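## Task

Robots start as follows: r1 in the decontamination room, r2 in the clean workroom, r3 in the sterile store. Doors are locked; every dividing wall has an open service window. The steel instrument cassette sits on the window counter shared by the decontamination room and the clean workroom. Get it onto the sterile store's bench, using as many robots as you like. At the end, open the gripper and back away. It counts only if the cassette stays on the bench with no robot supporting it, and no robot may have fallen or be left leaning.

## Robot and tools

Robots: r1, r2 and r3 are identical Hello Robot Stretch 3 units. Each has a two-wheel differential base (0.33 m long, 0.34 m wide) with a passive omni wheel at the back, a mast with a lift, and a single telescoping arm that sticks out to the robot's RIGHT side. The base cannot strafe, so moving the gripper forward or back means driving the base. Turning on the spot pivots at the point between the drive wheels, 0.05 m behind the front edge; with arm in and wrist folded the swept radius is 0.28 m, and an unfolded level wrist reaches further.

Frames: each robot reports in its own base frame (origin on the floor between the drive wheels, x forward, y left, z up). hand_pose is the fingertip meeting point in that frame; with wrist joints at zero its x points up, y back toward the mast, z to the rear. Odometry is relative to the base frame at scene start. Robots cannot see each other's frames; relative positions come only from images, lidar_m, wrist_depth_mm and head_depth_mm.

execute_actions: argument actions is a list holding zero or one action object. The action has optional keys r1, r2, r3; under each, base, joints and contact_limits. All listed motions begin together. An empty list just reports state and images. base holds exactly one relative command: translate_m (metres, -1 to 1, offset from the current position, positive forward) or rotate_rad (radians, -3.2 to 3.2, offset turn, positive counter-clockwise seen from above). joints are absolute targets by name: lift_m 0 to 1.1 (arm height on mast); arm_m 0 to 0.52 (extension); wrist_yaw_rad -1.345 to 4.42 (0 along the arm, positive toward the front, 3.0 folded over the base); wrist_pitch_rad -1.57 to 0.451 (0 level, negative tips fingers down); wrist_roll_rad -2.911 to 2.911; gripper_m -0.089 to 0.179 (larger is wider; the actual fingertip gap is less than the value, by 0.007 near closed and 0.025 fully open, and zero under 0.007); head_pan_rad -3.953 to 1.73 (0 forward, positive left, -1.57 looks along the arm); head_tilt_rad -1.53 to 0.419 (negative down). contact_limits takes arm_m only: an effort percentage 1 to 100 at which arm motion halts with contact_stop; smaller is gentler, too small stops immediately. cameras picks images by name (e.g. r2_wrist_camera), or all; [] gives none. Any bad key or out-of-range value rejects the whole call. Actions last at most 15 s. Omitted joints or bases may still be driving toward earlier targets.

wait: seconds 0 to 10; nothing new is commanded. zoom_image: camera plus region [x0, y0, x1, y1] in pixels of that camera's latest full image, at most 504 by 504. finished_scene: scene number; ends it irreversibly and reports success.

Result lines: base_status and joint_status give how each motion ended: done, off_target (stopped short, may still push), contact_stop, time_out or torque_fault (old target dropped). After an arm or lift contact_stop that joint is slack until next commanded; a loaded slack lift can sink. on_its_own covers uncommanded joints; its held at value is a target, not a position. joint_positions shows current joints. lidar_m: 12 distances in metres in 30-degree sectors, first straight ahead then counter-clockwise (4th left, 7th behind, 10th right), plane 0.17 m up, range 0.15 to 12, '-' for nothing; it misses glass, table tops and thin legs, and own parts block sectors 5, 6, 9, 10 partly. wrist_depth_mm and head_depth_mm are 7x7 median depth grids (45 to 1000 mm and 280 to 4000 mm; head grid is sideways). base_odometry counts wheel turns, so slip looks like travel. turned_by_wheels and turned_by_imu give turn since last result. base_tilt in degrees, forward and right positive, with up to about 4 degrees fixed bias. motor_effort is percent with the peak in brackets; readings are biased and noisy; positive wheel effort means pushing forward. A rest effort outside its range suggests pushing or loading. The pictures line lists image order.

Speed: the base goes 0.30 m/s and 1.9 rad/s only with lift_m under 0.30, arm_m under 0.03 and wrist_yaw_rad over 2.54; otherwise 0.10 m/s and 0.63 rad/s. Two robots given the same drive can differ up to 2.5 cm per metre.

Gripping: command gripper_m below the object width to hold; to let go, command at least 0.02 above the contact value. Neither reading nor status confirms a grasp. Overly hard squeezes get reduced by a stall guard and heavy items may slip; send a new value to re-squeeze.

Avoid: robots pressing into each other (fails the run; once bases touch, any further drive is a hard press); tipping or ending tilted; dropping, slamming or hard pushing. Folding or unfolding the wrist is safe only with lift_m 0.32 to 0.95, wrist_pitch_rad -0.4 and roll near 0; after folding, lift can drop to 0.25. With wrist_yaw_rad under -0.4 keep pitch at -0.5 or lower. Arm pushes against rigid things with the gripper above roughly 0.45 m can topple a robot, more so with raised limits or repeated pushes. Don't drive while the gripper is caught on something fixed; if snagged, reverse the move in small steps, free the gripper, and lower lift to about 0.2 if still leaning. Wrist servos overloaded for seconds shut off for 10 s (torque_fault). Loose objects may occasionally get nudged. Robots hold the last command while you think.

Each tool is called after "Request:" in YAML: its name, and indented under it one key for each argument.

## Session

Request:
execute_actions:
  actions: []

Scene clock: 0.00 s.
r1.base_odometry: x=+0.000 y=+0.000 heading=+0.000 (m, m, rad; r1's odometry frame)
r1.turned_by_wheels: +0.000 (rad since the last result)
r1.turned_by_imu: +0.000 (rad since the last result)
r1.base_tilt: forward=+0.4 right=+1.0 (deg)
r1.lidar_m: 1.12 0.85 0.83 0.87 1.24 1.52 1.62 2.30 2.28 0.89 1.29 1.28
r1.head_depth_mm: 1232 1232 1213 1212 1217 1212 1204 / 1307 1300 1295 1298 1290 1285 1285 / 1401 1401 1392 1383 1384 1371 1374 / 1473 1459 1448 1452 1435 1432 1429 / 1299 1285 1277 1261 1248 1242 1231 / 1122 1109 1104 1097 1086 1078 1073 / 990 981 972 969 959 954 950
r1.base_status: not commanded
r1.joint_positions: lift_m=+0.449 arm_m=-0.002 wrist_yaw_rad=+2.898 wrist_pitch_rad=-0.422 wrist_roll_rad=+0.014 gripper_m=+0.037 head_pan_rad=-0.003 head_tilt_rad=-0.005
r1.joint_status: not commanded
r1.motor_effort: left_wheel=+0 right_wheel=+0 lift_m=+26 arm_m=-1 wrist_yaw_rad=+0 wrist_pitch_rad=+4 wrist_roll_rad=+0 gripper_m=+0 head_pan_rad=+0 head_tilt_rad=+1 (%)
r1.hand_pose: x=+0.0328 y=+0.0739 z=+0.4613 quat_wxyz=(+0.232, +0.709, +0.062, +0.664) (m; r1's base frame)
r1.wrist_depth_mm: - - 920 836 740 688 635 / - - - 885 825 741 674 / - - - - 883 809 719 / - - 975 969 915 844 793 / 819 822 820 773 779 754 732 / 696 675 - 659 636 638 634 / 593 603 - 590 566 563 544
r2.base_odometry: x=+0.000 y=+0.000 heading=+0.000 (m, m, rad; r2's odometry frame)
r2.turned_by_wheels: +0.000 (rad since the last result)
r2.turned_by_imu: +0.000 (rad since the last result)
r2.base_tilt: forward=+0.7 right=-0.4 (deg)
r2.lidar_m: 1.87 2.45 2.39 1.46 1.29 1.29 1.53 2.30 2.31 1.79 1.58 1.58
r2.head_depth_mm: 1756 1752 1758 1733 1732 1735 1734 / 1867 1932 1920 1915 1907 1894 1874 / 1924 2149 2129 2123 2084 2092 2057 / 1933 2395 2367 2353 2344 2305 2276 / 1957 2712 2744 2732 2722 2675 2449 / 1972 2654 2661 2697 2636 2662 2426 / 1951 2516 2476 2487 2496 2486 2417
r2.base_status: not commanded
r2.joint_positions: lift_m=+0.585 arm_m=+0.003 wrist_yaw_rad=+3.127 wrist_pitch_rad=-0.477 wrist_roll_rad=-0.014 gripper_m=+0.037 head_pan_rad=-0.014 head_tilt_rad=-0.023
r2.joint_status: not commanded
r2.motor_effort: left_wheel=+0 right_wheel=+0 lift_m=+19 arm_m=+0 wrist_yaw_rad=+0 wrist_pitch_rad=+5 wrist_roll_rad=+0 gripper_m=+1 head_pan_rad=+1 head_tilt_rad=+2 (%)
r2.hand_pose: x=-0.0181 y=+0.0687 z=+0.5850 quat_wxyz=(+0.171, +0.683, +0.164, +0.691) (m; r2's base frame)
r2.wrist_depth_mm: 961 - - - - - - / - - - - - - - / - - - - - - - / - - - - - - - / 974 970 960 937 972 901 916 / 817 827 843 796 - 779 788 / 722 728 715 709 706 708 696
r3.base_odometry: x=+0.000 y=+0.000 heading=+0.000 (m, m, rad; r3's odometry frame)
r3.turned_by_wheels: +0.000 (rad since the last result)
r3.turned_by_imu: +0.000 (rad since the last result)
r3.base_tilt: forward=-1.1 right=-0.4 (deg)
r3.lidar_m: 1.80 1.57 1.57 0.96 0.84 0.84 1.00 1.24 1.24 1.24 0.87 3.05
r3.head_depth_mm: 1919 2762 3034 3034 3091 3000 2546 / 1783 2603 2670 2688 2671 2714 2542 / 1692 2333 2379 2426 2361 2387 2354 / 1954 2132 2150 - - 2169 2138 / 1872 1943 1948 - - 1955 1950 / 1760 1783 1777 1779 2045 1789 1801 / 1630 1643 1649 1637 1648 1647 1665
r3.base_status: not commanded
r3.joint_positions: lift_m=+0.467 arm_m=-0.002 wrist_yaw_rad=+2.893 wrist_pitch_rad=-0.494 wrist_roll_rad=+0.004 gripper_m=+0.037 head_pan_rad=+0.003 head_tilt_rad=+0.012
r3.joint_status: not commanded
r3.motor_effort: left_wheel=+0 right_wheel=-1 lift_m=+33 arm_m=+0 wrist_yaw_rad=+0 wrist_pitch_rad=+5 wrist_roll_rad=+1 gripper_m=+0 head_pan_rad=+0 head_tilt_rad=+1 (%)
r3.hand_pose: x=+0.0315 y=+0.0642 z=+0.4631 quat_wxyz=(+0.257, +0.703, +0.086, +0.657) (m; r3's base frame)
r3.wrist_depth_mm: - 871 - - - - - / - 921 - - - - - / 717 - - - - - - / 766 - 937 919 958 962 980 / 775 - 785 788 842 795 811 / 643 663 - 656 700 694 698 / 558 570 598 600 594 594 611
pictures: r1_head_camera (sideways: a quarter turn clockwise sets it upright), r1_nav_camera (sideways: a quarter turn counterclockwise sets it upright), r1_wrist_camera, r2_head_camera (sideways: a quarter turn clockwise sets it upright), r2_nav_camera (sideways: a quarter turn counterclockwise sets it upright), r2_wrist_camera, r3_head_camera (sideways: a quarter turn clockwise sets it upright), r3_nav_camera (sideways: a quarter turn counterclockwise sets it upright), r3_wrist_camera
Images, in order (width x height): r1_head_camera 896x504, r1_nav_camera 672x504, r1_wrist_camera 644x364, r2_head_camera 896x504, r2_nav_camera 672x504, r2_wrist_camera 644x364, r3_head_camera 896x504, r3_nav_camera 672x504, r3_wrist_camera 644x364.

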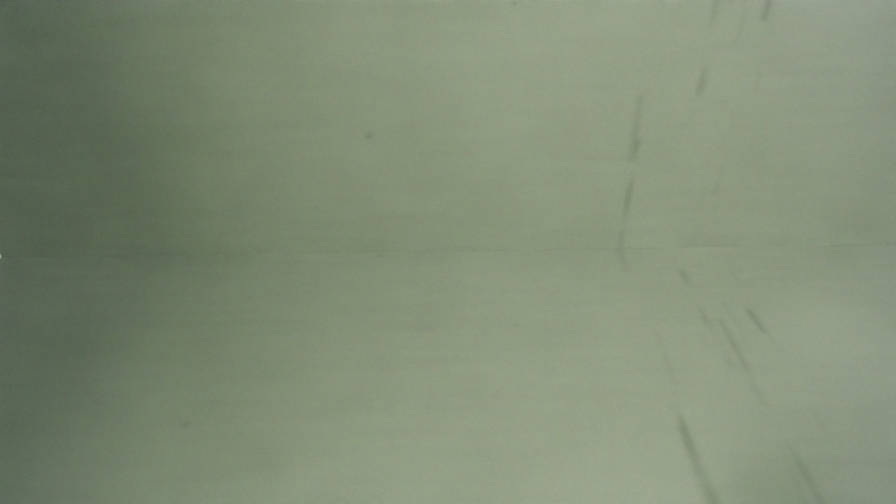

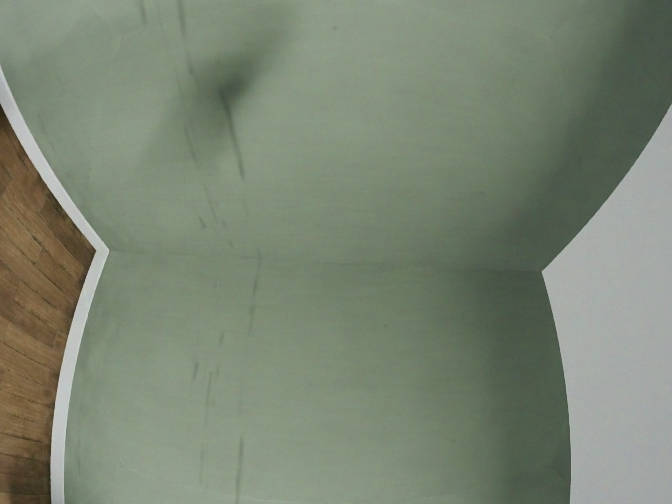

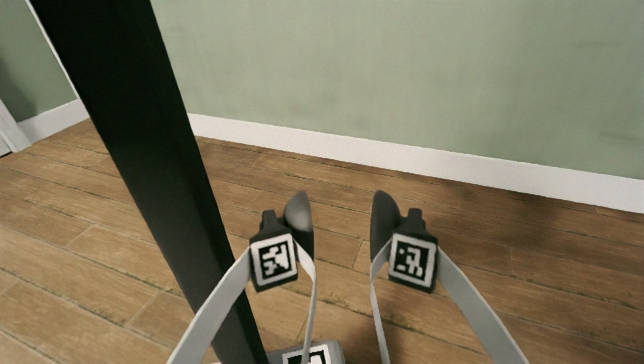

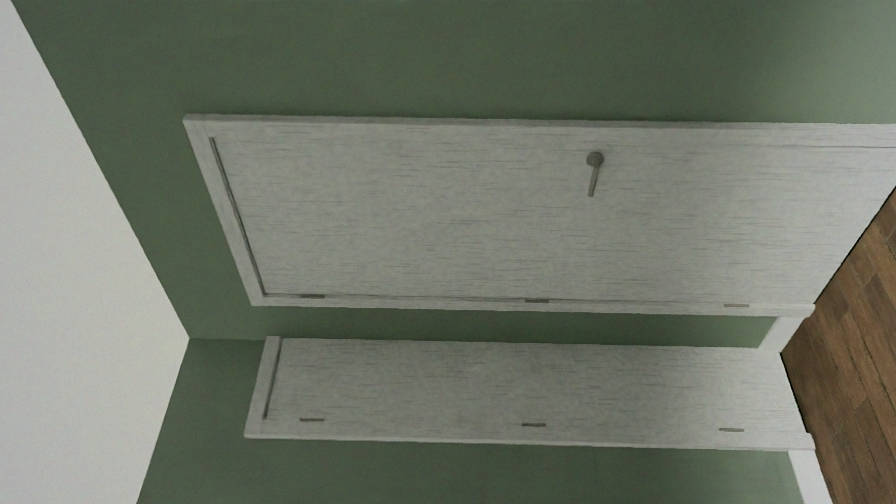

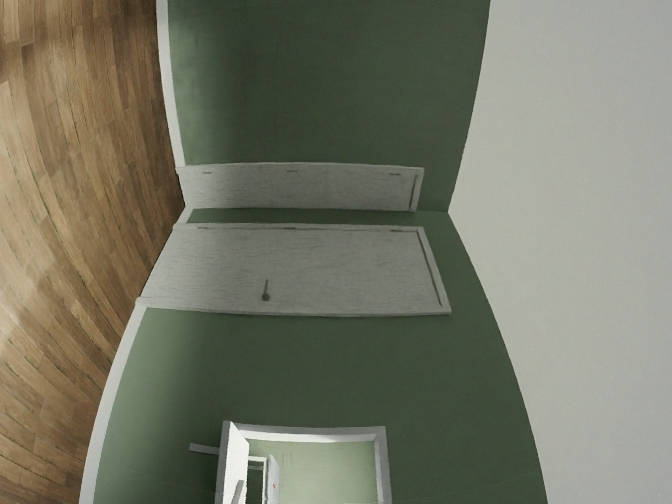

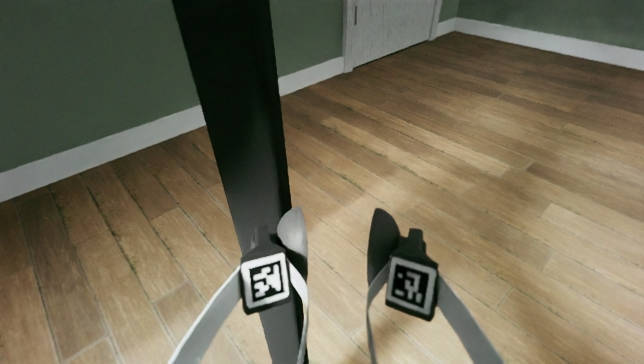

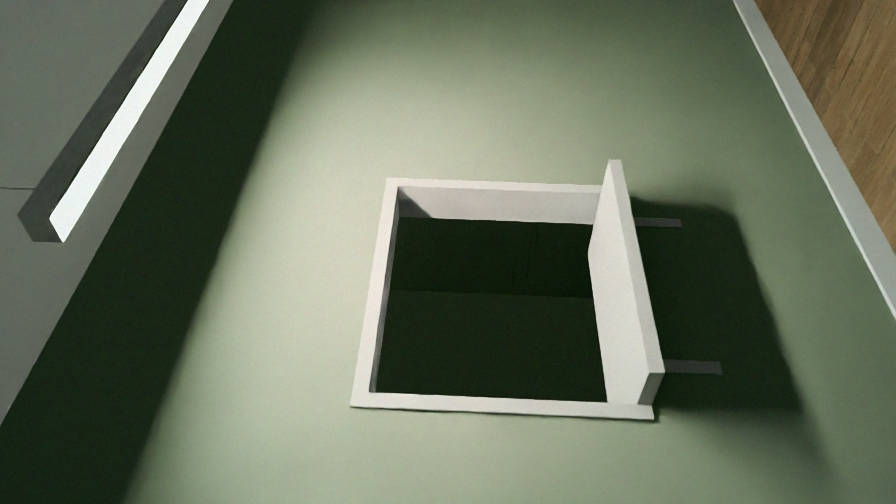

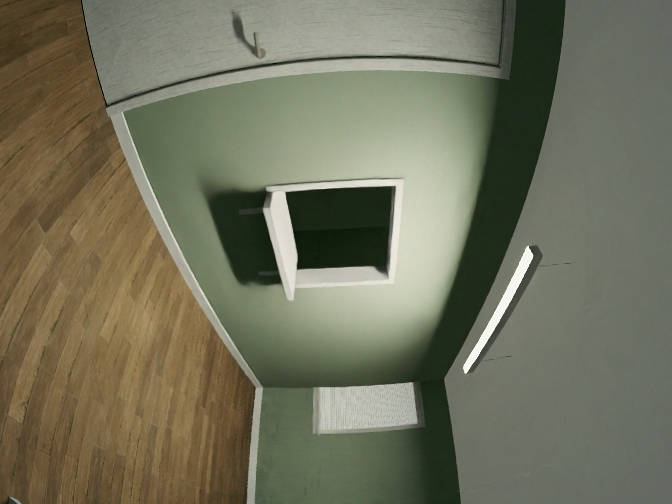

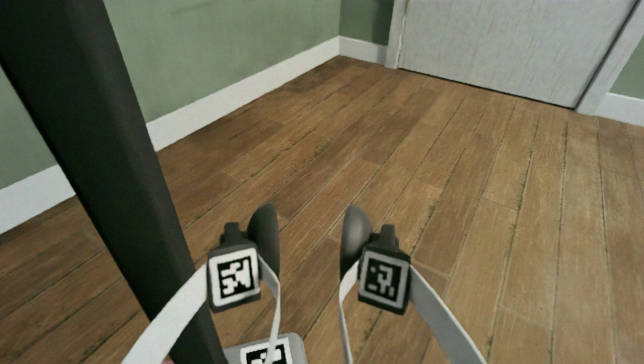

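Request:
execute_actions:
  actions:
    - {"r2":{"joints":{"head_pan_rad":-0.8,"head_tilt_rad":-0.35}},"r3":{"joints":{"head_pan_rad":-1.2,"head_tilt_rad":-0.5}}}
  cameras: ["r2_head_camera","r2_nav_camera","r3_head_camera","r3_nav_camera"]

Scene clock: 1.67 s.
r1.base_odometry: x=+0.000 y=+0.000 heading=+0.000 (m, m, rad; r1's odometry frame)
r1.turned_by_wheels: +0.000 (rad since the last result)
r1.turned_by_imu: +0.000 (rad since the last result)
r1.base_tilt: forward=+0.4 right=+0.9 (deg)
r1.lidar_m: 1.12 0.85 0.83 0.87 1.24 1.52 1.63 2.31 2.28 0.89 1.28 1.28
r1.head_depth_mm: 1227 1227 1222 1219 1221 1208 1206 / 1311 1305 1308 1300 1290 1284 1284 / 1409 1401 1384 1384 1384 1370 1371 / 1472 1462 1461 1448 1444 1435 1431 / 1289 1283 1268 1255 1242 1241 1231 / 1119 1118 1102 1096 1092 1074 1072 / 987 979 978 964 957 957 951
r1.base_status: not commanded
r1.joint_positions: lift_m=+0.449 arm_m=-0.002 wrist_yaw_rad=+2.898 wrist_pitch_rad=-0.422 wrist_roll_rad=+0.014 gripper_m=+0.037 head_pan_rad=-0.003 head_tilt_rad=-0.005
r1.joint_status: not commanded
r1.motor_effort: left_wheel=+0(1) right_wheel=+0(0) lift_m=+26(26) arm_m=+0(0) wrist_yaw_rad=+0(0) wrist_pitch_rad=+4(4) wrist_roll_rad=+0(0) gripper_m=-1(0) head_pan_rad=+0(0) head_tilt_rad=+0(1) (%)
r1.hand_pose: x=+0.0328 y=+0.0739 z=+0.4613 quat_wxyz=(+0.232, +0.709, +0.062, +0.664) (m; r1's base frame)
r1.wrist_depth_mm: - - 945 839 752 684 635 / - - - 895 810 739 682 / - - - - 902 811 726 / - - 955 939 930 854 789 / 832 804 823 772 791 762 744 / 688 670 - 658 626 646 626 / 597 583 - 590 560 560 547
r2.base_odometry: x=+0.000 y=+0.000 heading=+0.000 (m, m, rad; r2's odometry frame)
r2.turned_by_wheels: +0.000 (rad since the last result)
r2.turned_by_imu: +0.000 (rad since the last result)
r2.base_tilt: forward=+0.7 right=-0.5 (deg)
r2.lidar_m: 1.87 2.45 2.39 1.47 1.29 1.29 1.52 2.31 2.31 1.79 1.58 1.58
r2.head_depth_mm: 1340 1410 1485 1569 1658 1775 1558 / 1339 - - 1608 1686 1791 1566 / 1353 - - 1624 1691 1790 1552 / 1370 - - 1632 1707 1810 1566 / 1383 - - 1660 1729 1830 1570 / 1384 - - 1675 1761 1831 1556 / 1403 1486 1561 1650 1747 1868 1563
r2.base_status: not commanded
r2.joint_positions: lift_m=+0.585 arm_m=+0.003 wrist_yaw_rad=+3.127 wrist_pitch_rad=-0.477 wrist_roll_rad=-0.014 gripper_m=+0.037 head_pan_rad=-0.793 head_tilt_rad=-0.346
r2.joint_status: all done
r2.motor_effort: left_wheel=+0(0) right_wheel=+1(1) lift_m=+19(19) arm_m=+0(0) wrist_yaw_rad=+0(0) wrist_pitch_rad=+4(5) wrist_roll_rad=-1(0) gripper_m=+0(0) head_pan_rad=-3(25) head_tilt_rad=-2(21) (%)
r2.hand_pose: x=-0.0181 y=+0.0687 z=+0.5850 quat_wxyz=(+0.171, +0.683, +0.164, +0.691) (m; r2's base frame)
r2.wrist_depth_mm: 935 - - - - - - / - - - - - - - / - - - - - - - / - - - - - - - / 936 973 948 943 972 936 906 / 826 841 843 809 - 793 789 / 725 716 707 708 703 699 686
r3.base_odometry: x=+0.000 y=+0.000 heading=+0.000 (m, m, rad; r3's odometry frame)
r3.turned_by_wheels: +0.000 (rad since the last result)
r3.turned_by_imu: +0.000 (rad since the last result)
r3.base_tilt: forward=-1.1 right=-0.5 (deg)
r3.lidar_m: 1.80 1.57 1.57 0.96 0.84 0.84 0.99 1.24 1.24 1.25 0.87 3.05
r3.head_depth_mm: 1738 1797 1808 1174 1942 1572 1377 / 2006 2097 1792 1169 1923 1649 1371 / 2421 2507 1751 1157 1937 1637 1368 / 2924 3230 1752 1150 1049 1509 1325 / 3490 3768 1728 1258 2013 1634 1361 / 3389 3602 1914 2458 2028 1634 1348 / 3233 3549 3670 2682 2023 1618 1357
r3.base_status: not commanded
r3.joint_positions: lift_m=+0.467 arm_m=-0.002 wrist_yaw_rad=+2.893 wrist_pitch_rad=-0.494 wrist_roll_rad=+0.004 gripper_m=+0.037 head_pan_rad=-1.193 head_tilt_rad=-0.493
r3.joint_status: all done
r3.motor_effort: left_wheel=+0(0) right_wheel=-1(1) lift_m=+33(32) arm_m=-1(0) wrist_yaw_rad=+1(0) wrist_pitch_rad=+5(5) wrist_roll_rad=+1(1) gripper_m=+0(0) head_pan_rad=-3(30) head_tilt_rad=-5(43) (%)
r3.hand_pose: x=+0.0315 y=+0.0642 z=+0.4631 quat_wxyz=(+0.257, +0.703, +0.086, +0.657) (m; r3's base frame)
r3.wrist_depth_mm: - 855 - - - - - / - 963 - - - - - / 726 - - - - - - / 780 - 905 931 979 975 969 / 754 - 785 781 803 830 829 / 639 651 - 679 680 676 697 / 566 582 605 618 590 602 602
pictures: r2_head_camera (sideways: a quarter turn clockwise sets it upright), r2_nav_camera (sideways: a quarter turn counterclockwise sets it upright), r3_head_camera (sideways: a quarter turn clockwise sets it upright), r3_nav_camera (sideways: a quarter turn counterclockwise sets it upright)
camera_calibration (this result's frames):
r2_head_camera: T_world_to_cam=[[-0.226354, 0.209576, -0.951232, 1.25627], [0.687394, 0.726276, -0.00355816, 0.00285687], [0.690111, -0.654676, -0.308457, 0.358306], [0, 0, 0, 1]] pos_world=[0.0351281, -0.030785, 1.30554]
r2_nav_camera: T_world_to_cam=[[0.231033, -0.187578, 0.954693, -1.20543], [-0.690722, -0.722683, 0.0251599, 0.0231401], [0.685221, -0.66524, -0.296528, 0.341715], [0, 0, 0, 1]] pos_world=[0.0603263, 0.0179338, 1.25156]
r3_head_camera: T_world_to_cam=[[-0.205366, 0.414204, -0.886713, 1.17375], [0.929932, 0.364982, -0.044884, 0.0580039], [0.305043, -0.833801, -0.460136, 0.555319], [0, 0, 0, 1]] pos_world=[0.0177129, -0.0443183, 1.29891]
r3_nav_camera: T_world_to_cam=[[0.136921, -0.475988, 0.868728, -1.08466], [-0.939179, -0.341215, -0.038932, 0.105204], [0.314954, -0.81056, -0.493757, 0.601808], [0, 0, 0, 1]] pos_world=[0.0577753, 0.0074159, 1.24351]
Images, in order (width x height): r2_head_camera 896x504, r2_nav_camera 672x504, r3_head_camera 896x504, r3_nav_camera 672x504.

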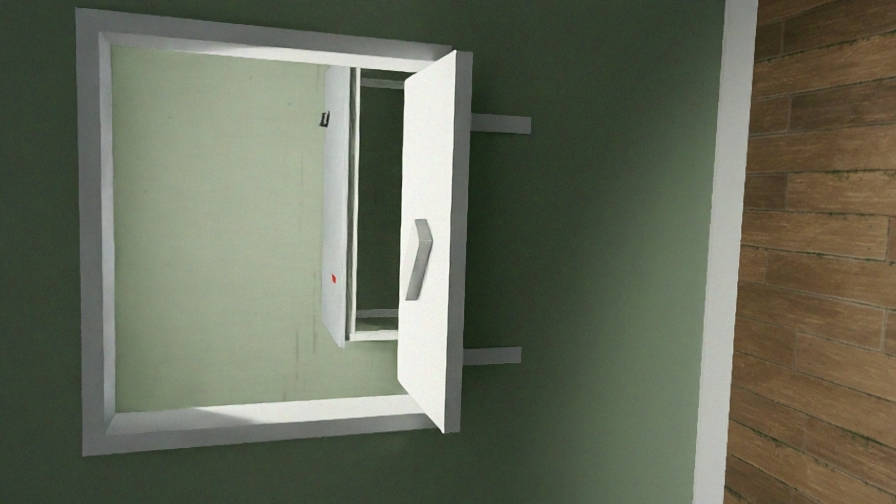

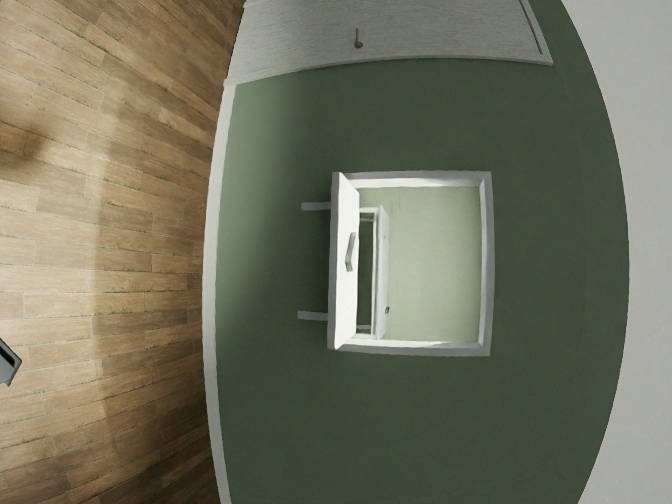

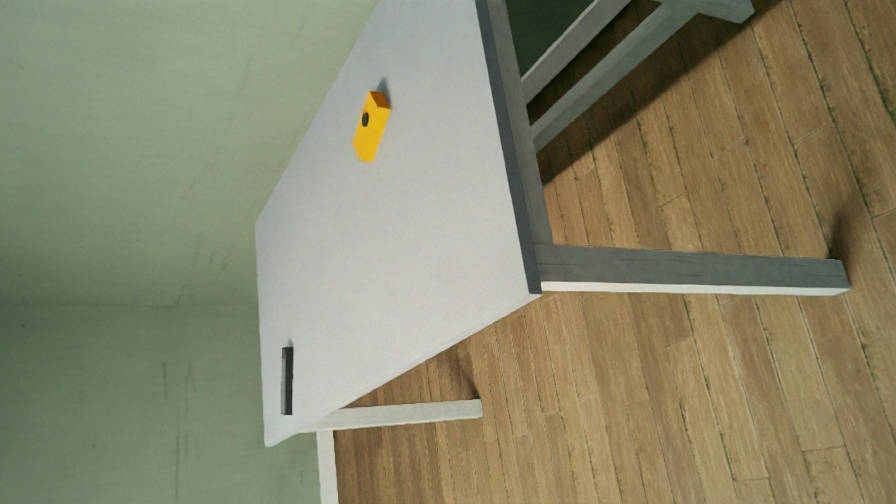

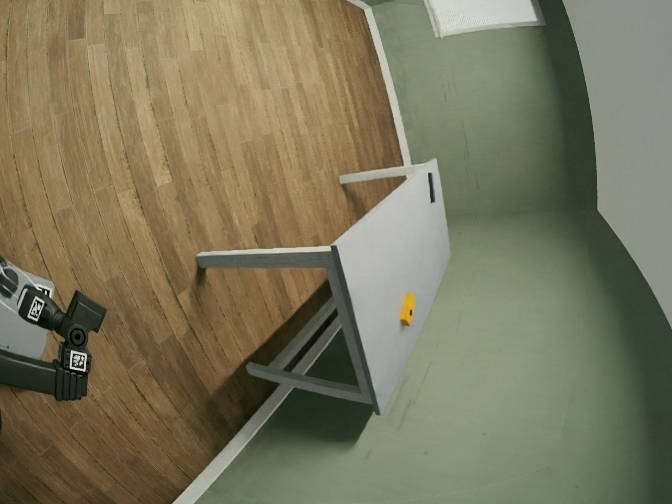

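Request:
zoom_image:
  camera: "r2_head_camera"
  region: [360,190,500,330]

Region (360, 190, 500, 330) of r2_head_camera's 896x504 image, scaled by 3.600, with more detail than that image has.

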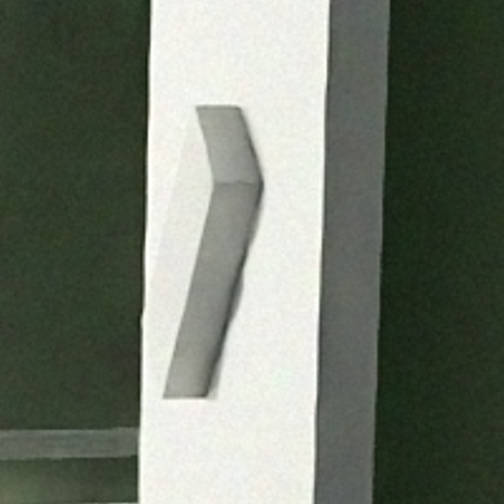

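Request:
execute_actions:
  actions:
    - {"r2":{"base":{"rotate_rad":-0.80},"joints":{"lift_m":0.29,"head_pan_rad":0}},"r3":{"base":{"rotate_rad":-0.21},"joints":{"lift_m":0.29,"head_pan_rad":0}}}
  cameras: []

Request:
execute_actions:
  actions:
    - {"r2":{"base":{"translate_m":1.0},"joints":{"head_tilt_rad":-0.7}},"r3":{"base":{"translate_m":1.0}}}
  cameras: ["r2_head_camera","r3_nav_camera"]

Scene clock: 7.10 s.
r1.base_odometry: x=+0.000 y=+0.000 heading=+0.000 (m, m, rad; r1's odometry frame)
r1.turned_by_wheels: +0.000 (rad since the last result)
r1.turned_by_imu: +0.000 (rad since the last result)
r1.base_tilt: forward=+0.5 right=+0.9 (deg)
r1.lidar_m: 1.12 0.85 0.83 0.87 1.24 1.52 1.62 2.31 2.27 0.89 1.28 1.28
r1.head_depth_mm: 1222 1226 1222 1218 1218 1213 1214 / 1320 1303 1300 1293 1296 1286 1285 / 1406 1395 1390 1391 1385 1381 1367 / 1488 1465 1453 1447 1448 1443 1423 / 1301 1286 1268 1265 1242 1243 1227 / 1123 1115 1101 1095 1090 1082 1068 / 989 983 974 966 966 960 951
r1.base_status: not commanded
r1.joint_positions: lift_m=+0.449 arm_m=-0.002 wrist_yaw_rad=+2.898 wrist_pitch_rad=-0.422 wrist_roll_rad=+0.014 gripper_m=+0.037 head_pan_rad=-0.003 head_tilt_rad=-0.005
r1.joint_status: not commanded
r1.motor_effort: left_wheel=+1(1) right_wheel=+0(1) lift_m=+26(27) arm_m=+0(0) wrist_yaw_rad=+0(0) wrist_pitch_rad=+4(4) wrist_roll_rad=+0(0) gripper_m=+0(0) head_pan_rad=+0(0) head_tilt_rad=+1(1) (%)
r1.hand_pose: x=+0.0328 y=+0.0739 z=+0.4613 quat_wxyz=(+0.232, +0.709, +0.062, +0.664) (m; r1's base frame)
r1.wrist_depth_mm: - - 941 827 748 681 623 / - - - 922 823 733 676 / - - - - 891 798 728 / - - 955 985 917 852 790 / 822 799 817 767 781 754 735 / 687 690 - 657 627 642 634 / 597 586 - 589 562 551 545
r2.base_odometry: x=+0.000 y=+0.000 heading=-0.800 (m, m, rad; r2's odometry frame)
r2.turned_by_wheels: -0.800 (rad since the last result)
r2.turned_by_imu: -0.800 (rad since the last result)
r2.base_tilt: forward=+0.7 right=-0.5 (deg)
r2.lidar_m: 1.58 1.65 2.27 2.46 1.78 1.33 1.29 1.35 1.87 2.30 2.19 1.63
r2.head_depth_mm: 1348 1401 1481 1575 1671 1767 1569 / 1347 - - 1600 1677 1768 1568 / 1350 - - 1617 1675 1793 1563 / 1365 - - 1634 1701 1792 1560 / 1380 - - 1639 1716 1835 1560 / 1390 - - 1656 1744 1818 1560 / 1394 1486 1550 1653 1754 1849 1566
r2.base_status: done
r2.joint_positions: lift_m=+0.291 arm_m=+0.003 wrist_yaw_rad=+3.127 wrist_pitch_rad=-0.478 wrist_roll_rad=-0.014 gripper_m=+0.037 head_pan_rad=-0.007 head_tilt_rad=-0.346
r2.joint_status: all done
r2.motor_effort: left_wheel=+3(7) right_wheel=-2(3) lift_m=+7(16) arm_m=+0(0) wrist_yaw_rad=+0(0) wrist_pitch_rad=+5(5) wrist_roll_rad=+0(0) gripper_m=+0(0) head_pan_rad=+2(27) head_tilt_rad=-2(3) (%)
r2.hand_pose: x=-0.0181 y=+0.0686 z=+0.2902 quat_wxyz=(+0.171, +0.683, +0.164, +0.691) (m; r2's base frame)
r2.wrist_depth_mm: - - - - - - - / - - - - - - - / 830 834 816 829 796 783 779 / 662 665 663 660 646 638 644 / 565 562 561 548 554 537 531 / 475 - - - - 466 461 / 433 - - - 411 407 404
r3.base_odometry: x=+0.000 y=+0.000 heading=-0.210 (m, m, rad; r3's odometry frame)
r3.turned_by_wheels: -0.210 (rad since the last result)
r3.turned_by_imu: -0.211 (rad since the last result)
r3.base_tilt: forward=-0.9 right=-0.4 (deg)
r3.lidar_m: 2.09 1.58 1.57 1.11 0.85 0.84 0.89 1.26 1.24 1.24 0.87 2.27
r3.head_depth_mm: 3432 3715 3806 2854 2101 1659 1389 / 3194 3642 3904 2816 2075 1661 1376 / 2750 3004 3385 2795 2084 1638 1365 / 2380 2599 2847 2783 2049 1638 1359 / 2113 2280 2482 2605 2060 1631 1349 / - - 2190 2347 2017 1606 1358 / - - 1943 2089 2017 1612 1344
r3.base_status: done
r3.joint_positions: lift_m=+0.290 arm_m=-0.002 wrist_yaw_rad=+2.893 wrist_pitch_rad=-0.495 wrist_roll_rad=+0.004 gripper_m=+0.037 head_pan_rad=-0.007 head_tilt_rad=-0.494
r3.joint_status: all done
r3.motor_effort: left_wheel=+2(5) right_wheel=-4(7) lift_m=+28(28) arm_m=-1(0) wrist_yaw_rad=+0(0) wrist_pitch_rad=+6(6) wrist_roll_rad=+1(1) gripper_m=+0(0) head_pan_rad=+3(30) head_tilt_rad=-5(5) (%)
r3.hand_pose: x=+0.0315 y=+0.0640 z=+0.2858 quat_wxyz=(+0.258, +0.703, +0.087, +0.657) (m; r3's base frame)
r3.wrist_depth_mm: - - - - - - - / - - - - - - - / 725 794 790 812 815 841 870 / 617 - 634 652 671 678 684 / 522 - 547 543 565 561 558 / 474 - - 468 485 483 495 / - - - 422 417 428 423
pictures: none
No camera images: the call's "cameras" was empty. Leave "cameras" out to get every camera's image.

Scene clock: 12.13 s.
r1.base_odometry: x=+0.000 y=+0.000 heading=+0.000 (m, m, rad; r1's odometry frame)
r1.turned_by_wheels: +0.000 (rad since the last result)
r1.turned_by_imu: +0.000 (rad since the last result)
r1.base_tilt: forward=+0.3 right=+0.9 (deg)
r1.lidar_m: 1.11 0.85 0.83 0.87 1.24 1.52 1.62 2.31 2.27 0.89 1.28 1.28
r1.head_depth_mm: 1231 1220 1222 1218 1215 1217 1207 / 1316 1316 1301 1294 1293 1289 1285 / 1410 1398 1396 1378 1387 1371 1364 / 1477 1460 1453 1452 1447 1444 1424 / 1294 1282 1271 1262 1254 1236 1228 / 1128 1113 1106 1100 1085 1078 1072 / 988 984 976 968 967 958 945
r1.base_status: not commanded
r1.joint_positions: lift_m=+0.449 arm_m=-0.002 wrist_yaw_rad=+2.898 wrist_pitch_rad=-0.422 wrist_roll_rad=+0.014 gripper_m=+0.037 head_pan_rad=-0.003 head_tilt_rad=-0.005
r1.joint_status: not commanded
r1.motor_effort: left_wheel=+1(0) right_wheel=+0(1) lift_m=+26(26) arm_m=+0(0) wrist_yaw_rad=+0(0) wrist_pitch_rad=+5(4) wrist_roll_rad=+0(0) gripper_m=+0(1) head_pan_rad=+0(0) head_tilt_rad=+2(2) (%)
r1.hand_pose: x=+0.0328 y=+0.0739 z=+0.4613 quat_wxyz=(+0.232, +0.709, +0.062, +0.664) (m; r1's base frame)
r1.wrist_depth_mm: - - 944 818 752 683 625 / - - - 887 806 736 682 / - - - - 881 794 727 / - - 982 946 930 856 805 / 824 821 808 771 795 755 739 / 676 683 - 663 627 634 630 / 590 589 - 581 561 563 547
r2.base_odometry: x=+0.697 y=-0.717 heading=-0.800 (m, m, rad; r2's odometry frame)
r2.turned_by_wheels: +0.000 (rad since the last result)
r2.turned_by_imu: +0.005 (rad since the last result)
r2.base_tilt: forward=+0.7 right=-0.6 (deg)
r2.lidar_m: 0.58 0.61 0.85 2.40 2.55 2.36 2.29 2.39 2.40 2.05 0.80 0.60
r2.head_depth_mm: 2935 3250 2656 696 577 892 1102 / 2885 3310 2753 694 578 911 1122 / 2947 3286 2851 701 579 924 1139 / 2905 3326 2780 675 597 933 1137 / 2917 3315 2776 673 597 947 1162 / 2994 3393 2745 706 599 962 1171 / 3116 3395 2808 703 600 978 1167
r2.base_status: done
r2.joint_positions: lift_m=+0.291 arm_m=+0.003 wrist_yaw_rad=+3.127 wrist_pitch_rad=-0.478 wrist_roll_rad=-0.014 gripper_m=+0.037 head_pan_rad=-0.007 head_tilt_rad=-0.692
r2.joint_status: all done
r2.motor_effort: left_wheel=+3(11) right_wheel=-1(5) lift_m=+7(7) arm_m=+0(0) wrist_yaw_rad=+0(0) wrist_pitch_rad=+5(5) wrist_roll_rad=-1(1) gripper_m=+1(1) head_pan_rad=+2(3) head_tilt_rad=-4(23) (%)
r2.hand_pose: x=-0.0181 y=+0.0686 z=+0.2902 quat_wxyz=(+0.171, +0.683, +0.164, +0.691) (m; r2's base frame)
r2.wrist_depth_mm: - - - - - - 758 / - - - - - 965 744 / 823 846 807 810 813 774 702 / 649 660 662 650 649 645 642 / 565 556 559 556 563 546 538 / 476 - - - - 461 462 / 431 - - - 412 409 406
r3.base_odometry: x=+0.978 y=-0.208 heading=-0.210 (m, m, rad; r3's odometry frame)
r3.turned_by_wheels: +0.000 (rad since the last result)
r3.turned_by_imu: +0.007 (rad since the last result)
r3.base_tilt: forward=-1.0 right=-0.6 (deg)
r3.lidar_m: 1.32 1.03 1.01 1.08 1.55 1.66 1.78 1.85 0.87 1.63 1.67 2.98
r3.head_depth_mm: 2453 2776 3032 2816 2084 1671 1385 / 2003 2265 2570 2716 2078 1650 1371 / 1706 1882 2121 2440 2065 1648 1362 / 1495 1638 1792 1986 2016 1638 1361 / 1330 1436 1549 1694 1836 1632 1353 / 1208 1301 1353 1480 1603 1614 1348 / 3973 - 1359 1311 1411 1511 1344
r3.base_status: done
r3.joint_positions: lift_m=+0.290 arm_m=-0.002 wrist_yaw_rad=+2.893 wrist_pitch_rad=-0.495 wrist_roll_rad=+0.004 gripper_m=+0.037 head_pan_rad=-0.007 head_tilt_rad=-0.495
r3.joint_status: not commanded
r3.motor_effort: left_wheel=+1(9) right_wheel=-3(6) lift_m=+29(28) arm_m=-1(0) wrist_yaw_rad=-1(0) wrist_pitch_rad=+6(6) wrist_roll_rad=+0(1) gripper_m=-1(0) head_pan_rad=+3(2) head_tilt_rad=-4(5) (%)
r3.hand_pose: x=+0.0315 y=+0.0640 z=+0.2858 quat_wxyz=(+0.258, +0.703, +0.087, +0.657) (m; r3's base frame)
r3.wrist_depth_mm: - - - - 946 862 809 / - - - - 986 930 861 / 760 779 783 803 821 834 859 / 617 - 632 658 663 683 683 / 524 - 556 540 566 559 569 / 471 - - 470 485 485 490 / - - - 422 420 422 431
pictures: r2_head_camera (sideways: a quarter turn clockwise sets it upright), r3_nav_camera (sideways: a quarter turn counterclockwise sets it upright)
camera_calibration (this result's frames):
r2_head_camera: T_world_to_cam=[[-0.613162, -0.00995296, -0.789894, 1.04819], [-0.0271775, 0.999594, 0.0085015, -0.00848345], [0.78949, 0.0266801, -0.613184, 0.754211], [0, 0, 0, 1]] pos_world=[0.0470404, -0.00120982, 1.2905]
r3_nav_camera: T_world_to_cam=[[0.493756, -0.0518754, 0.868052, -1.08595], [-0.0365394, -0.998575, -0.0388915, 0.0996453], [0.868832, -0.0125152, -0.494948, 0.59998], [0, 0, 0, 1]] pos_world=[0.0185544, 0.0506781, 1.2435]
Images, in order (width x height): r2_head_camera 896x504, r3_nav_camera 672x504.

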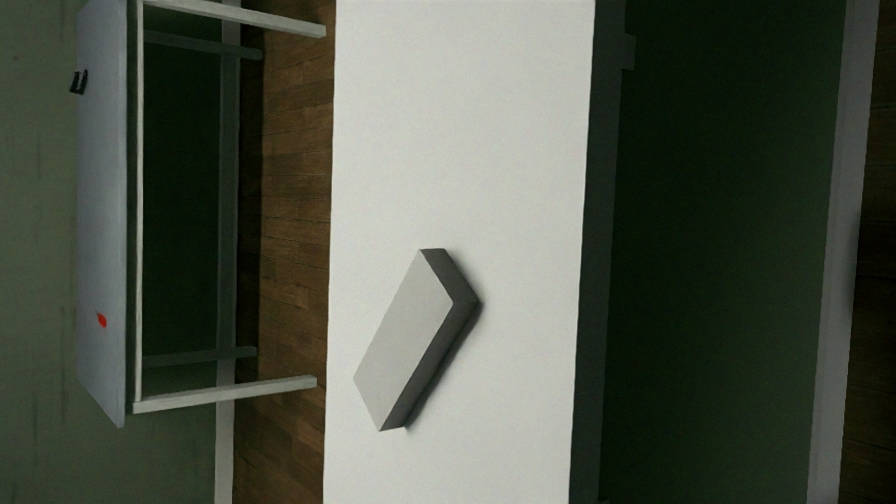

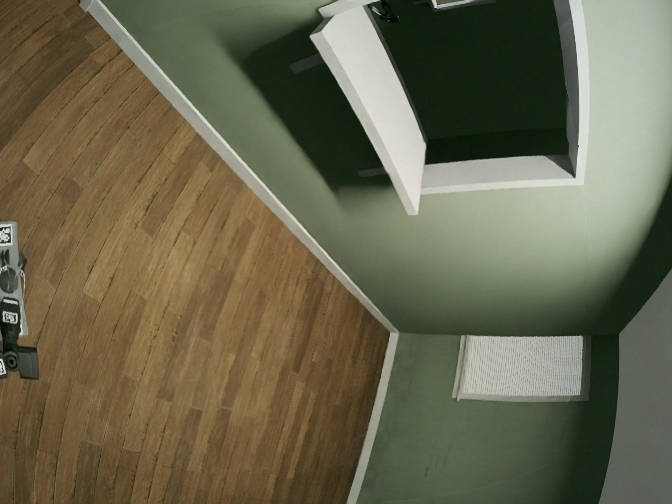

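Request:
execute_actions:
  actions:
    - {"r2":{"base":{"rotate_rad":1.571},"joints":{"lift_m":0.56,"wrist_pitch_rad":-0.4,"head_pan_rad":-1.45,"head_tilt_rad":-0.7}},"r3":{"base":{"translate_m":0.6}}}
  cameras: []

Request:
execute_actions:
  actions:
    - {"r2":{"joints":{"lift_m":1.04,"wrist_yaw_rad":0.87,"gripper_m":0.15}},"r3":{"base":{"rotate_rad":2.54},"joints":{"head_pan_rad":-1.57,"head_tilt_rad":-0.6}}}
  cameras: ["r2_head_camera","r3_nav_camera"]

Scene clock: 16.37 s.
r1.base_odometry: x=+0.000 y=+0.000 heading=+0.000 (m, m, rad; r1's odometry frame)
r1.turned_by_wheels: +0.000 (rad since the last result)
r1.turned_by_imu: +0.000 (rad since the last result)
r1.base_tilt: forward=+0.4 right=+1.0 (deg)
r1.lidar_m: 1.11 0.85 0.83 0.87 1.24 1.52 1.62 2.30 2.28 0.90 1.28 1.28
r1.head_depth_mm: 1221 1231 1219 1215 1208 1214 1202 / 1313 1312 1295 1290 1298 1281 1283 / 1399 1403 1395 1380 1377 1374 1371 / 1478 1462 1458 1449 1435 1433 1422 / 1297 1281 1267 1259 1246 1241 1228 / 1125 1116 1107 1097 1082 1076 1068 / 989 984 979 963 961 954 944
r1.base_status: not commanded
r1.joint_positions: lift_m=+0.449 arm_m=-0.002 wrist_yaw_rad=+2.898 wrist_pitch_rad=-0.422 wrist_roll_rad=+0.014 gripper_m=+0.037 head_pan_rad=-0.003 head_tilt_rad=-0.005
r1.joint_status: not commanded
r1.motor_effort: left_wheel=+1(1) right_wheel=+0(1) lift_m=+26(26) arm_m=+0(0) wrist_yaw_rad=+1(0) wrist_pitch_rad=+5(4) wrist_roll_rad=+0(0) gripper_m=+0(0) head_pan_rad=+0(0) head_tilt_rad=+0(1) (%)
r1.hand_pose: x=+0.0328 y=+0.0739 z=+0.4613 quat_wxyz=(+0.232, +0.709, +0.062, +0.664) (m; r1's base frame)
r1.wrist_depth_mm: - - 916 814 736 688 617 / - - - 940 815 741 668 / - - - - 889 801 737 / - - 973 957 930 836 783 / 826 801 832 780 789 757 729 / 703 684 - 655 634 648 629 / 596 580 - 594 568 553 546
r2.base_odometry: x=+0.697 y=-0.717 heading=+0.771 (m, m, rad; r2's odometry frame)
r2.turned_by_wheels: +1.571 (rad since the last result)
r2.turned_by_imu: +1.573 (rad since the last result)
r2.base_tilt: forward=+0.6 right=-0.5 (deg)
r2.lidar_m: 2.40 2.54 2.36 2.29 2.40 2.40 2.04 0.80 0.59 0.58 0.60 0.85
r2.head_depth_mm: 2806 3157 2745 695 560 861 1050 / 2911 3244 2734 697 575 896 1098 / 2935 3311 2793 672 596 930 1143 / 3052 3397 2773 676 594 970 1153 / 3171 3449 928 701 615 1010 1178 / 3236 3573 930 705 866 1053 1207 / 3429 3616 936 708 900 1103 1242
r2.base_status: done
r2.joint_positions: lift_m=+0.559 arm_m=+0.003 wrist_yaw_rad=+3.127 wrist_pitch_rad=-0.420 wrist_roll_rad=-0.014 gripper_m=+0.037 head_pan_rad=-1.443 head_tilt_rad=-0.692
r2.joint_status: all done
r2.motor_effort: left_wheel=-3(9) right_wheel=+2(5) lift_m=+29(30) arm_m=+0(0) wrist_yaw_rad=+0(0) wrist_pitch_rad=+6(5) wrist_roll_rad=-1(1) gripper_m=+0(1) head_pan_rad=-2(28) head_tilt_rad=-3(7) (%)
r2.hand_pose: x=-0.0180 y=+0.0763 z=+0.5716 quat_wxyz=(+0.152, +0.687, +0.144, +0.696) (m; r2's base frame)
r2.wrist_depth_mm: - - - - - - - / - - - - - - - / - - - - - - - / - - - - - - - / 973 976 971 977 992 932 952 / 836 824 850 805 - 804 806 / 718 707 698 708 709 691 701
r3.base_odometry: x=+1.565 y=-0.333 heading=-0.210 (m, m, rad; r3's odometry frame)
r3.turned_by_wheels: +0.000 (rad since the last result)
r3.turned_by_imu: +0.005 (rad since the last result)
r3.base_tilt: forward=-1.1 right=-0.5 (deg)
r3.lidar_m: 0.86 0.67 0.66 0.71 1.04 2.15 2.31 1.31 1.87 1.53 2.66 1.94
r3.head_depth_mm: 1559 1797 2133 2483 2090 1651 1379 / 1298 1472 1660 1941 1988 1652 1374 / 1107 1225 1367 1540 1769 1648 1361 / 964 1050 1144 1287 1452 1548 1369 / 858 922 1000 1094 1206 1354 1357 / 770 821 883 956 1036 1143 1255 / 693 734 789 829 728 994 1087
r3.base_status: done
r3.joint_positions: lift_m=+0.290 arm_m=-0.002 wrist_yaw_rad=+2.893 wrist_pitch_rad=-0.495 wrist_roll_rad=+0.004 gripper_m=+0.037 head_pan_rad=-0.007 head_tilt_rad=-0.495
r3.joint_status: not commanded
r3.motor_effort: left_wheel=+0(8) right_wheel=-3(6) lift_m=+29(29) arm_m=-1(1) wrist_yaw_rad=+0(0) wrist_pitch_rad=+6(6) wrist_roll_rad=+1(1) gripper_m=+0(0) head_pan_rad=+2(3) head_tilt_rad=-3(4) (%)
r3.hand_pose: x=+0.0315 y=+0.0640 z=+0.2858 quat_wxyz=(+0.258, +0.703, +0.087, +0.657) (m; r3's base frame)
r3.wrist_depth_mm: - 824 755 694 627 585 543 / - 899 835 754 691 625 588 / 746 806 773 784 717 678 641 / 616 - 642 662 672 670 673 / 524 - 550 536 557 563 576 / 462 - - 464 477 484 484 / - - - 419 410 416 424
pictures: none
No camera images: the call's "cameras" was empty. Leave "cameras" out to get every camera's image.

Scene clock: 21.57 s.
r1.base_odometry: x=+0.000 y=+0.000 heading=+0.000 (m, m, rad; r1's odometry frame)
r1.turned_by_wheels: +0.000 (rad since the last result)
r1.turned_by_imu: +0.000 (rad since the last result)
r1.base_tilt: forward=+0.4 right=+0.9 (deg)
r1.lidar_m: 1.11 0.85 0.83 0.87 1.24 1.52 1.62 2.31 2.28 0.89 1.29 1.28
r1.head_depth_mm: 1226 1229 1222 1214 1212 1206 1209 / 1310 1298 1304 1300 1293 1283 1280 / 1398 1404 1392 1389 1370 1376 1368 / 1478 1458 1447 1446 1442 1426 1422 / 1297 1278 1274 1264 1248 1234 1228 / 1122 1118 1103 1090 1079 1077 1067 / 985 980 974 968 958 954 949
r1.base_status: not commanded
r1.joint_positions: lift_m=+0.449 arm_m=-0.002 wrist_yaw_rad=+2.898 wrist_pitch_rad=-0.422 wrist_roll_rad=+0.014 gripper_m=+0.037 head_pan_rad=-0.003 head_tilt_rad=-0.005
r1.joint_status: not commanded
r1.motor_effort: left_wheel=+0(0) right_wheel=+0(0) lift_m=+26(26) arm_m=+0(0) wrist_yaw_rad=+0(0) wrist_pitch_rad=+5(5) wrist_roll_rad=+0(0) gripper_m=+0(0) head_pan_rad=+0(0) head_tilt_rad=+2(1) (%)
r1.hand_pose: x=+0.0328 y=+0.0739 z=+0.4613 quat_wxyz=(+0.232, +0.709, +0.062, +0.664) (m; r1's base frame)
r1.wrist_depth_mm: - - 918 825 742 676 632 / - - - 884 836 731 665 / - - - - 888 807 726 / - - 957 955 890 835 777 / 827 814 822 778 786 746 730 / 710 695 - 643 627 643 612 / 596 587 - 591 562 565 549
r2.base_odometry: x=+0.697 y=-0.717 heading=+0.771 (m, m, rad; r2's odometry frame)
r2.turned_by_wheels: +0.000 (rad since the last result)
r2.turned_by_imu: +0.001 (rad since the last result)
r2.base_tilt: forward=+0.7 right=-0.5 (deg)
r2.lidar_m: 2.40 2.54 2.35 2.29 2.40 2.40 2.05 0.80 0.60 0.58 0.60 0.85
r2.head_depth_mm: 2826 3195 - - - - 1080 / 2894 3236 2792 696 - - 1111 / 2903 3386 2784 686 - - 1143 / 3000 3452 3025 - - 1032 1163 / 3210 3440 2943 - - 1024 1183 / 3272 3593 933 679 617 1065 1201 / 3300 3644 931 705 628 1117 1227
r2.base_status: not commanded
r2.joint_positions: lift_m=+1.039 arm_m=+0.003 wrist_yaw_rad=+0.873 wrist_pitch_rad=-0.419 wrist_roll_rad=-0.014 gripper_m=+0.150 head_pan_rad=-1.443 head_tilt_rad=-0.692
r2.joint_status: all done
r2.motor_effort: left_wheel=-3(3) right_wheel=+1(2) lift_m=+28(29) arm_m=+0(0) wrist_yaw_rad=-4(5) wrist_pitch_rad=+6(6) wrist_roll_rad=+0(1) gripper_m=+0(85) head_pan_rad=-3(2) head_tilt_rad=-3(3) (%)
r2.hand_pose: x=+0.1503 y=-0.2921 z=+1.0517 quat_wxyz=(+0.693, +0.425, -0.559, +0.162) (m; r2's base frame)
r2.wrist_depth_mm: - - 871 564 - - - / - - - 627 - - - / - - - 654 659 686 - / - - - 548 516 478 499 / - - - 875 426 422 376 / - - - - 383 361 348 / - - - - 696 315 309
r3.base_odometry: x=+1.565 y=-0.333 heading=+2.330 (m, m, rad; r3's odometry frame)
r3.turned_by_wheels: +2.540 (rad since the last result)
r3.turned_by_imu: +2.562 (rad since the last result)
r3.base_tilt: forward=-1.3 right=-0.6 (deg)
r3.lidar_m: 2.16 2.25 1.31 1.87 1.96 2.70 2.38 0.92 0.68 0.66 0.69 0.97
r3.head_depth_mm: 3156 3379 3297 794 659 955 1131 / 3235 3464 3137 787 658 961 1141 / - 3441 2999 783 652 967 1151 / - 3400 3158 778 670 976 1153 / 3194 3515 3190 771 667 982 1175 / 3142 3462 3153 765 663 985 1171 / 3190 3518 3128 759 658 995 1176
r3.base_status: done
r3.joint_positions: lift_m=+0.290 arm_m=-0.002 wrist_yaw_rad=+2.893 wrist_pitch_rad=-0.495 wrist_roll_rad=+0.004 gripper_m=+0.037 head_pan_rad=-1.563 head_tilt_rad=-0.593
r3.joint_status: all done
r3.motor_effort: left_wheel=-2(7) right_wheel=+2(11) lift_m=+30(29) arm_m=-1(1) wrist_yaw_rad=+1(0) wrist_pitch_rad=+6(6) wrist_roll_rad=+1(1) gripper_m=+0(0) head_pan_rad=-2(36) head_tilt_rad=-5(20) (%)
r3.hand_pose: x=+0.0315 y=+0.0640 z=+0.2858 quat_wxyz=(+0.258, +0.703, +0.087, +0.657) (m; r3's base frame)
r3.wrist_depth_mm: - - - - - - - / - - - - - - - / 748 771 776 841 823 832 844 / 610 - 637 663 659 667 686 / 521 - 551 543 560 546 580 / 463 - - 473 474 479 488 / - - - 430 414 422 424
pictures: r2_head_camera (sideways: a quarter turn clockwise sets it upright), r3_nav_camera (sideways: a quarter turn counterclockwise sets it upright)
camera_calibration (this result's frames):
r2_head_camera: T_world_to_cam=[[-0.0921979, 0.606282, -0.789888, 1.04501], [0.986893, 0.161154, 0.00850188, -0.0146698], [0.132448, -0.77875, -0.613193, 0.75823], [0, 0, 0, 1]] pos_world=[0.0103985, -0.040732, 1.2905]
r3_nav_camera: T_world_to_cam=[[-0.0439991, -0.57721, 0.81541, -1.01403], [-0.999032, 0.0255742, -0.0358038, 0.101492], [-0.000187139, -0.816195, -0.577776, 0.713045], [0, 0, 0, 1]] pos_world=[0.0569107, -0.00591924, 1.24246]
Images, in order (width x height): r2_head_camera 896x504, r3_nav_camera 672x504.

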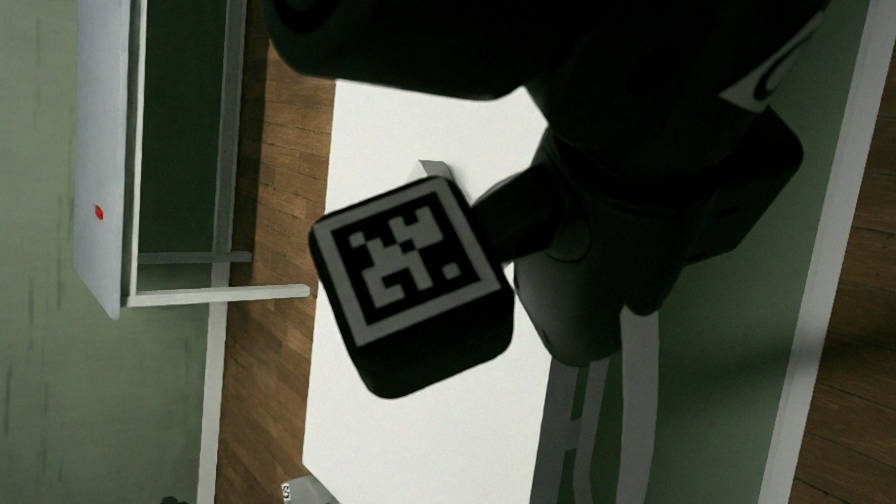

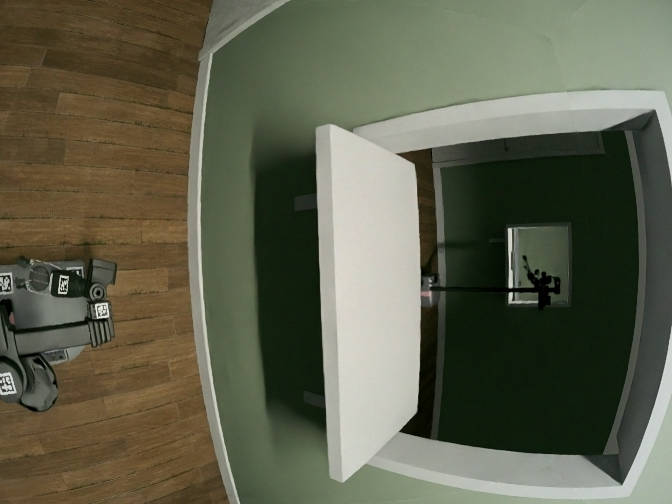

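Request:
execute_actions:
  actions:
    - {"r2":{"joints":{"lift_m":1.0,"arm_m":0.378,"wrist_pitch_rad":-0.71}},"r3":{"joints":{"lift_m":0.6,"wrist_pitch_rad":-0.4}}}
  cameras: ["r2_head_camera","r2_wrist_camera"]

Scene clock: 25.97 s.
r1.base_odometry: x=+0.000 y=+0.000 heading=+0.000 (m, m, rad; r1's odometry frame)
r1.turned_by_wheels: +0.000 (rad since the last result)
r1.turned_by_imu: +0.000 (rad since the last result)
r1.base_tilt: forward=+0.4 right=+1.0 (deg)
r1.lidar_m: 1.12 0.85 0.83 0.88 1.24 1.52 1.62 2.30 2.27 0.89 1.28 1.28
r1.head_depth_mm: 1233 1223 1222 1221 1215 1209 1199 / 1311 1309 1301 1291 1292 1290 1279 / 1408 1393 1388 1384 1381 1380 1376 / 1476 1459 1453 1445 1435 1447 1428 / 1295 1290 1274 1261 1245 1238 1226 / 1124 1108 1108 1093 1084 1077 1072 / 991 982 975 968 961 962 950
r1.base_status: not commanded
r1.joint_positions: lift_m=+0.449 arm_m=-0.002 wrist_yaw_rad=+2.898 wrist_pitch_rad=-0.422 wrist_roll_rad=+0.014 gripper_m=+0.037 head_pan_rad=-0.003 head_tilt_rad=-0.005
r1.joint_status: not commanded
r1.motor_effort: left_wheel=+0(0) right_wheel=+0(0) lift_m=+26(26) arm_m=+0(0) wrist_yaw_rad=+0(0) wrist_pitch_rad=+4(4) wrist_roll_rad=+0(0) gripper_m=+0(0) head_pan_rad=+0(0) head_tilt_rad=+0(1) (%)
r1.hand_pose: x=+0.0328 y=+0.0739 z=+0.4613 quat_wxyz=(+0.232, +0.709, +0.062, +0.664) (m; r1's base frame)
r1.wrist_depth_mm: - - 931 826 740 694 625 / - - - 893 834 716 672 / - - - - 908 801 723 / - - 964 977 940 845 781 / 821 807 806 771 768 743 726 / 679 670 - 669 627 657 636 / 597 591 - 568 562 564 548
r2.base_odometry: x=+0.697 y=-0.717 heading=+0.771 (m, m, rad; r2's odometry frame)
r2.turned_by_wheels: +0.000 (rad since the last result)
r2.turned_by_imu: +0.001 (rad since the last result)
r2.base_tilt: forward=+0.7 right=-0.4 (deg)
r2.lidar_m: 2.40 2.54 2.36 2.29 2.40 2.40 2.05 0.80 0.60 0.58 0.61 0.85
r2.head_depth_mm: 2872 - 2635 694 560 865 1044 / 2901 3266 844 695 578 894 1103 / 2953 3228 882 672 593 931 1141 / 3006 3346 2856 677 595 970 1155 / 3201 3451 925 703 613 1012 1182 / 3272 3593 932 704 865 1055 1204 / 3352 3627 928 703 900 1100 1239
r2.base_status: not commanded
r2.joint_positions: lift_m=+1.001 arm_m=+0.378 wrist_yaw_rad=+0.871 wrist_pitch_rad=-0.720 wrist_roll_rad=-0.014 gripper_m=+0.150 head_pan_rad=-1.443 head_tilt_rad=-0.692
r2.joint_status: all done
r2.motor_effort: left_wheel=-2(3) right_wheel=+2(1) lift_m=+7(26) arm_m=+2(2) wrist_yaw_rad=-1(4) wrist_pitch_rad=+3(7) wrist_roll_rad=+0(0) gripper_m=+1(0) head_pan_rad=-3(2) head_tilt_rad=-3(2) (%)
r2.hand_pose: x=+0.1136 y=-0.6366 z=+0.9523 quat_wxyz=(+0.709, +0.505, -0.489, +0.056) (m; r2's base frame)
r2.wrist_depth_mm: - 385 448 468 - - - / - 391 385 381 400 - - / 345 340 340 332 326 - - / 303 298 298 254 291 288 - / 271 275 268 227 257 263 257 / 245 - 239 206 232 233 232 / 225 219 217 187 211 213 213
r3.base_odometry: x=+1.565 y=-0.333 heading=+2.330 (m, m, rad; r3's odometry frame)
r3.turned_by_wheels: +0.000 (rad since the last result)
r3.turned_by_imu: +0.001 (rad since the last result)
r3.base_tilt: forward=-1.2 right=-0.4 (deg)
r3.lidar_m: 2.16 2.26 1.30 1.87 1.95 2.70 2.37 0.92 0.68 0.66 0.69 0.97
r3.head_depth_mm: 3134 3423 3296 792 662 956 1129 / 3222 3400 3138 788 656 958 1138 / - 3475 3012 782 651 969 1142 / - 3463 3152 780 672 975 1150 / 3134 3464 3160 771 667 982 1169 / 3168 3433 3215 768 664 988 1180 / 3146 3485 3176 760 658 992 1180
r3.base_status: not commanded
r3.joint_positions: lift_m=+0.600 arm_m=-0.002 wrist_yaw_rad=+2.893 wrist_pitch_rad=-0.419 wrist_roll_rad=+0.004 gripper_m=+0.037 head_pan_rad=-1.563 head_tilt_rad=-0.593
r3.joint_status: all done
r3.motor_effort: left_wheel=-2(3) right_wheel=+2(2) lift_m=+36(36) arm_m=-1(1) wrist_yaw_rad=+0(1) wrist_pitch_rad=+8(10) wrist_roll_rad=+1(0) gripper_m=+0(1) head_pan_rad=-2(3) head_tilt_rad=-4(5) (%)
r3.hand_pose: x=+0.0340 y=+0.0739 z=+0.6123 quat_wxyz=(+0.232, +0.706, +0.060, +0.667) (m; r3's base frame)
r3.wrist_depth_mm: - - - - - - - / - - - - - - - / - - - - - - - / - - - - - - - / - - - - - - - / 842 - - 896 927 905 899 / 738 756 758 763 743 812 799
pictures: r2_head_camera (sideways: a quarter turn clockwise sets it upright), r2_wrist_camera
camera_calibration (this result's frames):
r2_head_camera: T_world_to_cam=[[-0.0920371, 0.606306, -0.789888, 1.04501], [0.986935, 0.160893, 0.00850188, -0.0146701], [0.132242, -0.778785, -0.613193, 0.758232], [0, 0, 0, 1]] pos_world=[0.0103877, -0.0407331, 1.2905]
r2_wrist_camera: T_world_to_cam=[[-0.599545, -0.800222, -0.013781, -0.420759], [-0.630777, 0.483051, -0.607275, 0.985368], [0.492612, -0.355396, -0.794372, 0.643816], [0, 0, 0, 1]] pos_world=[0.0521314, -0.583874, 1.10402]
Images, in order (width x height): r2_head_camera 896x504, r2_wrist_camera 644x364.

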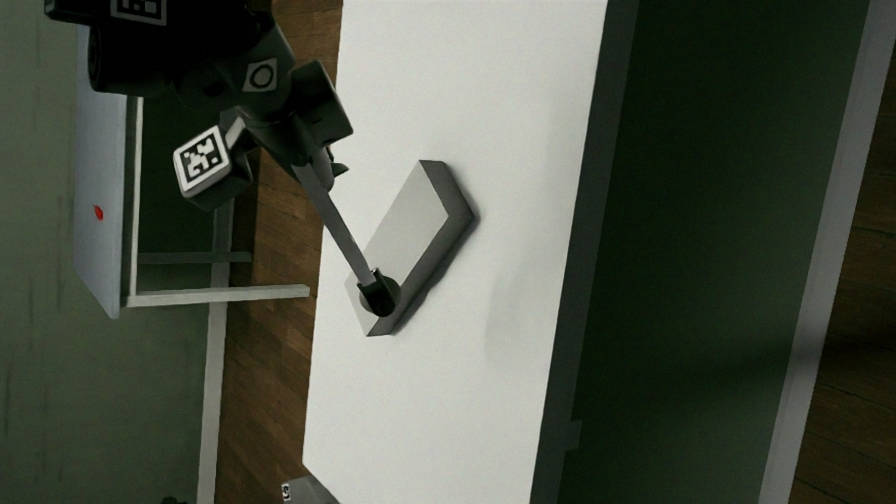

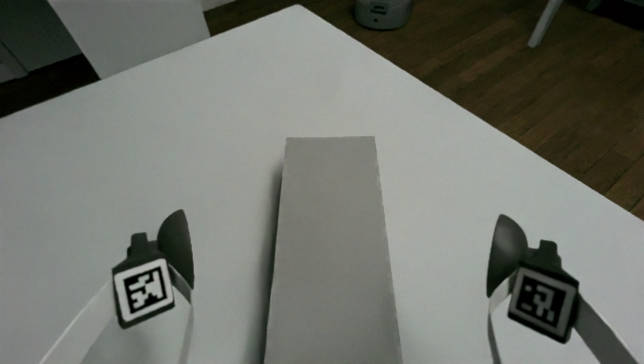

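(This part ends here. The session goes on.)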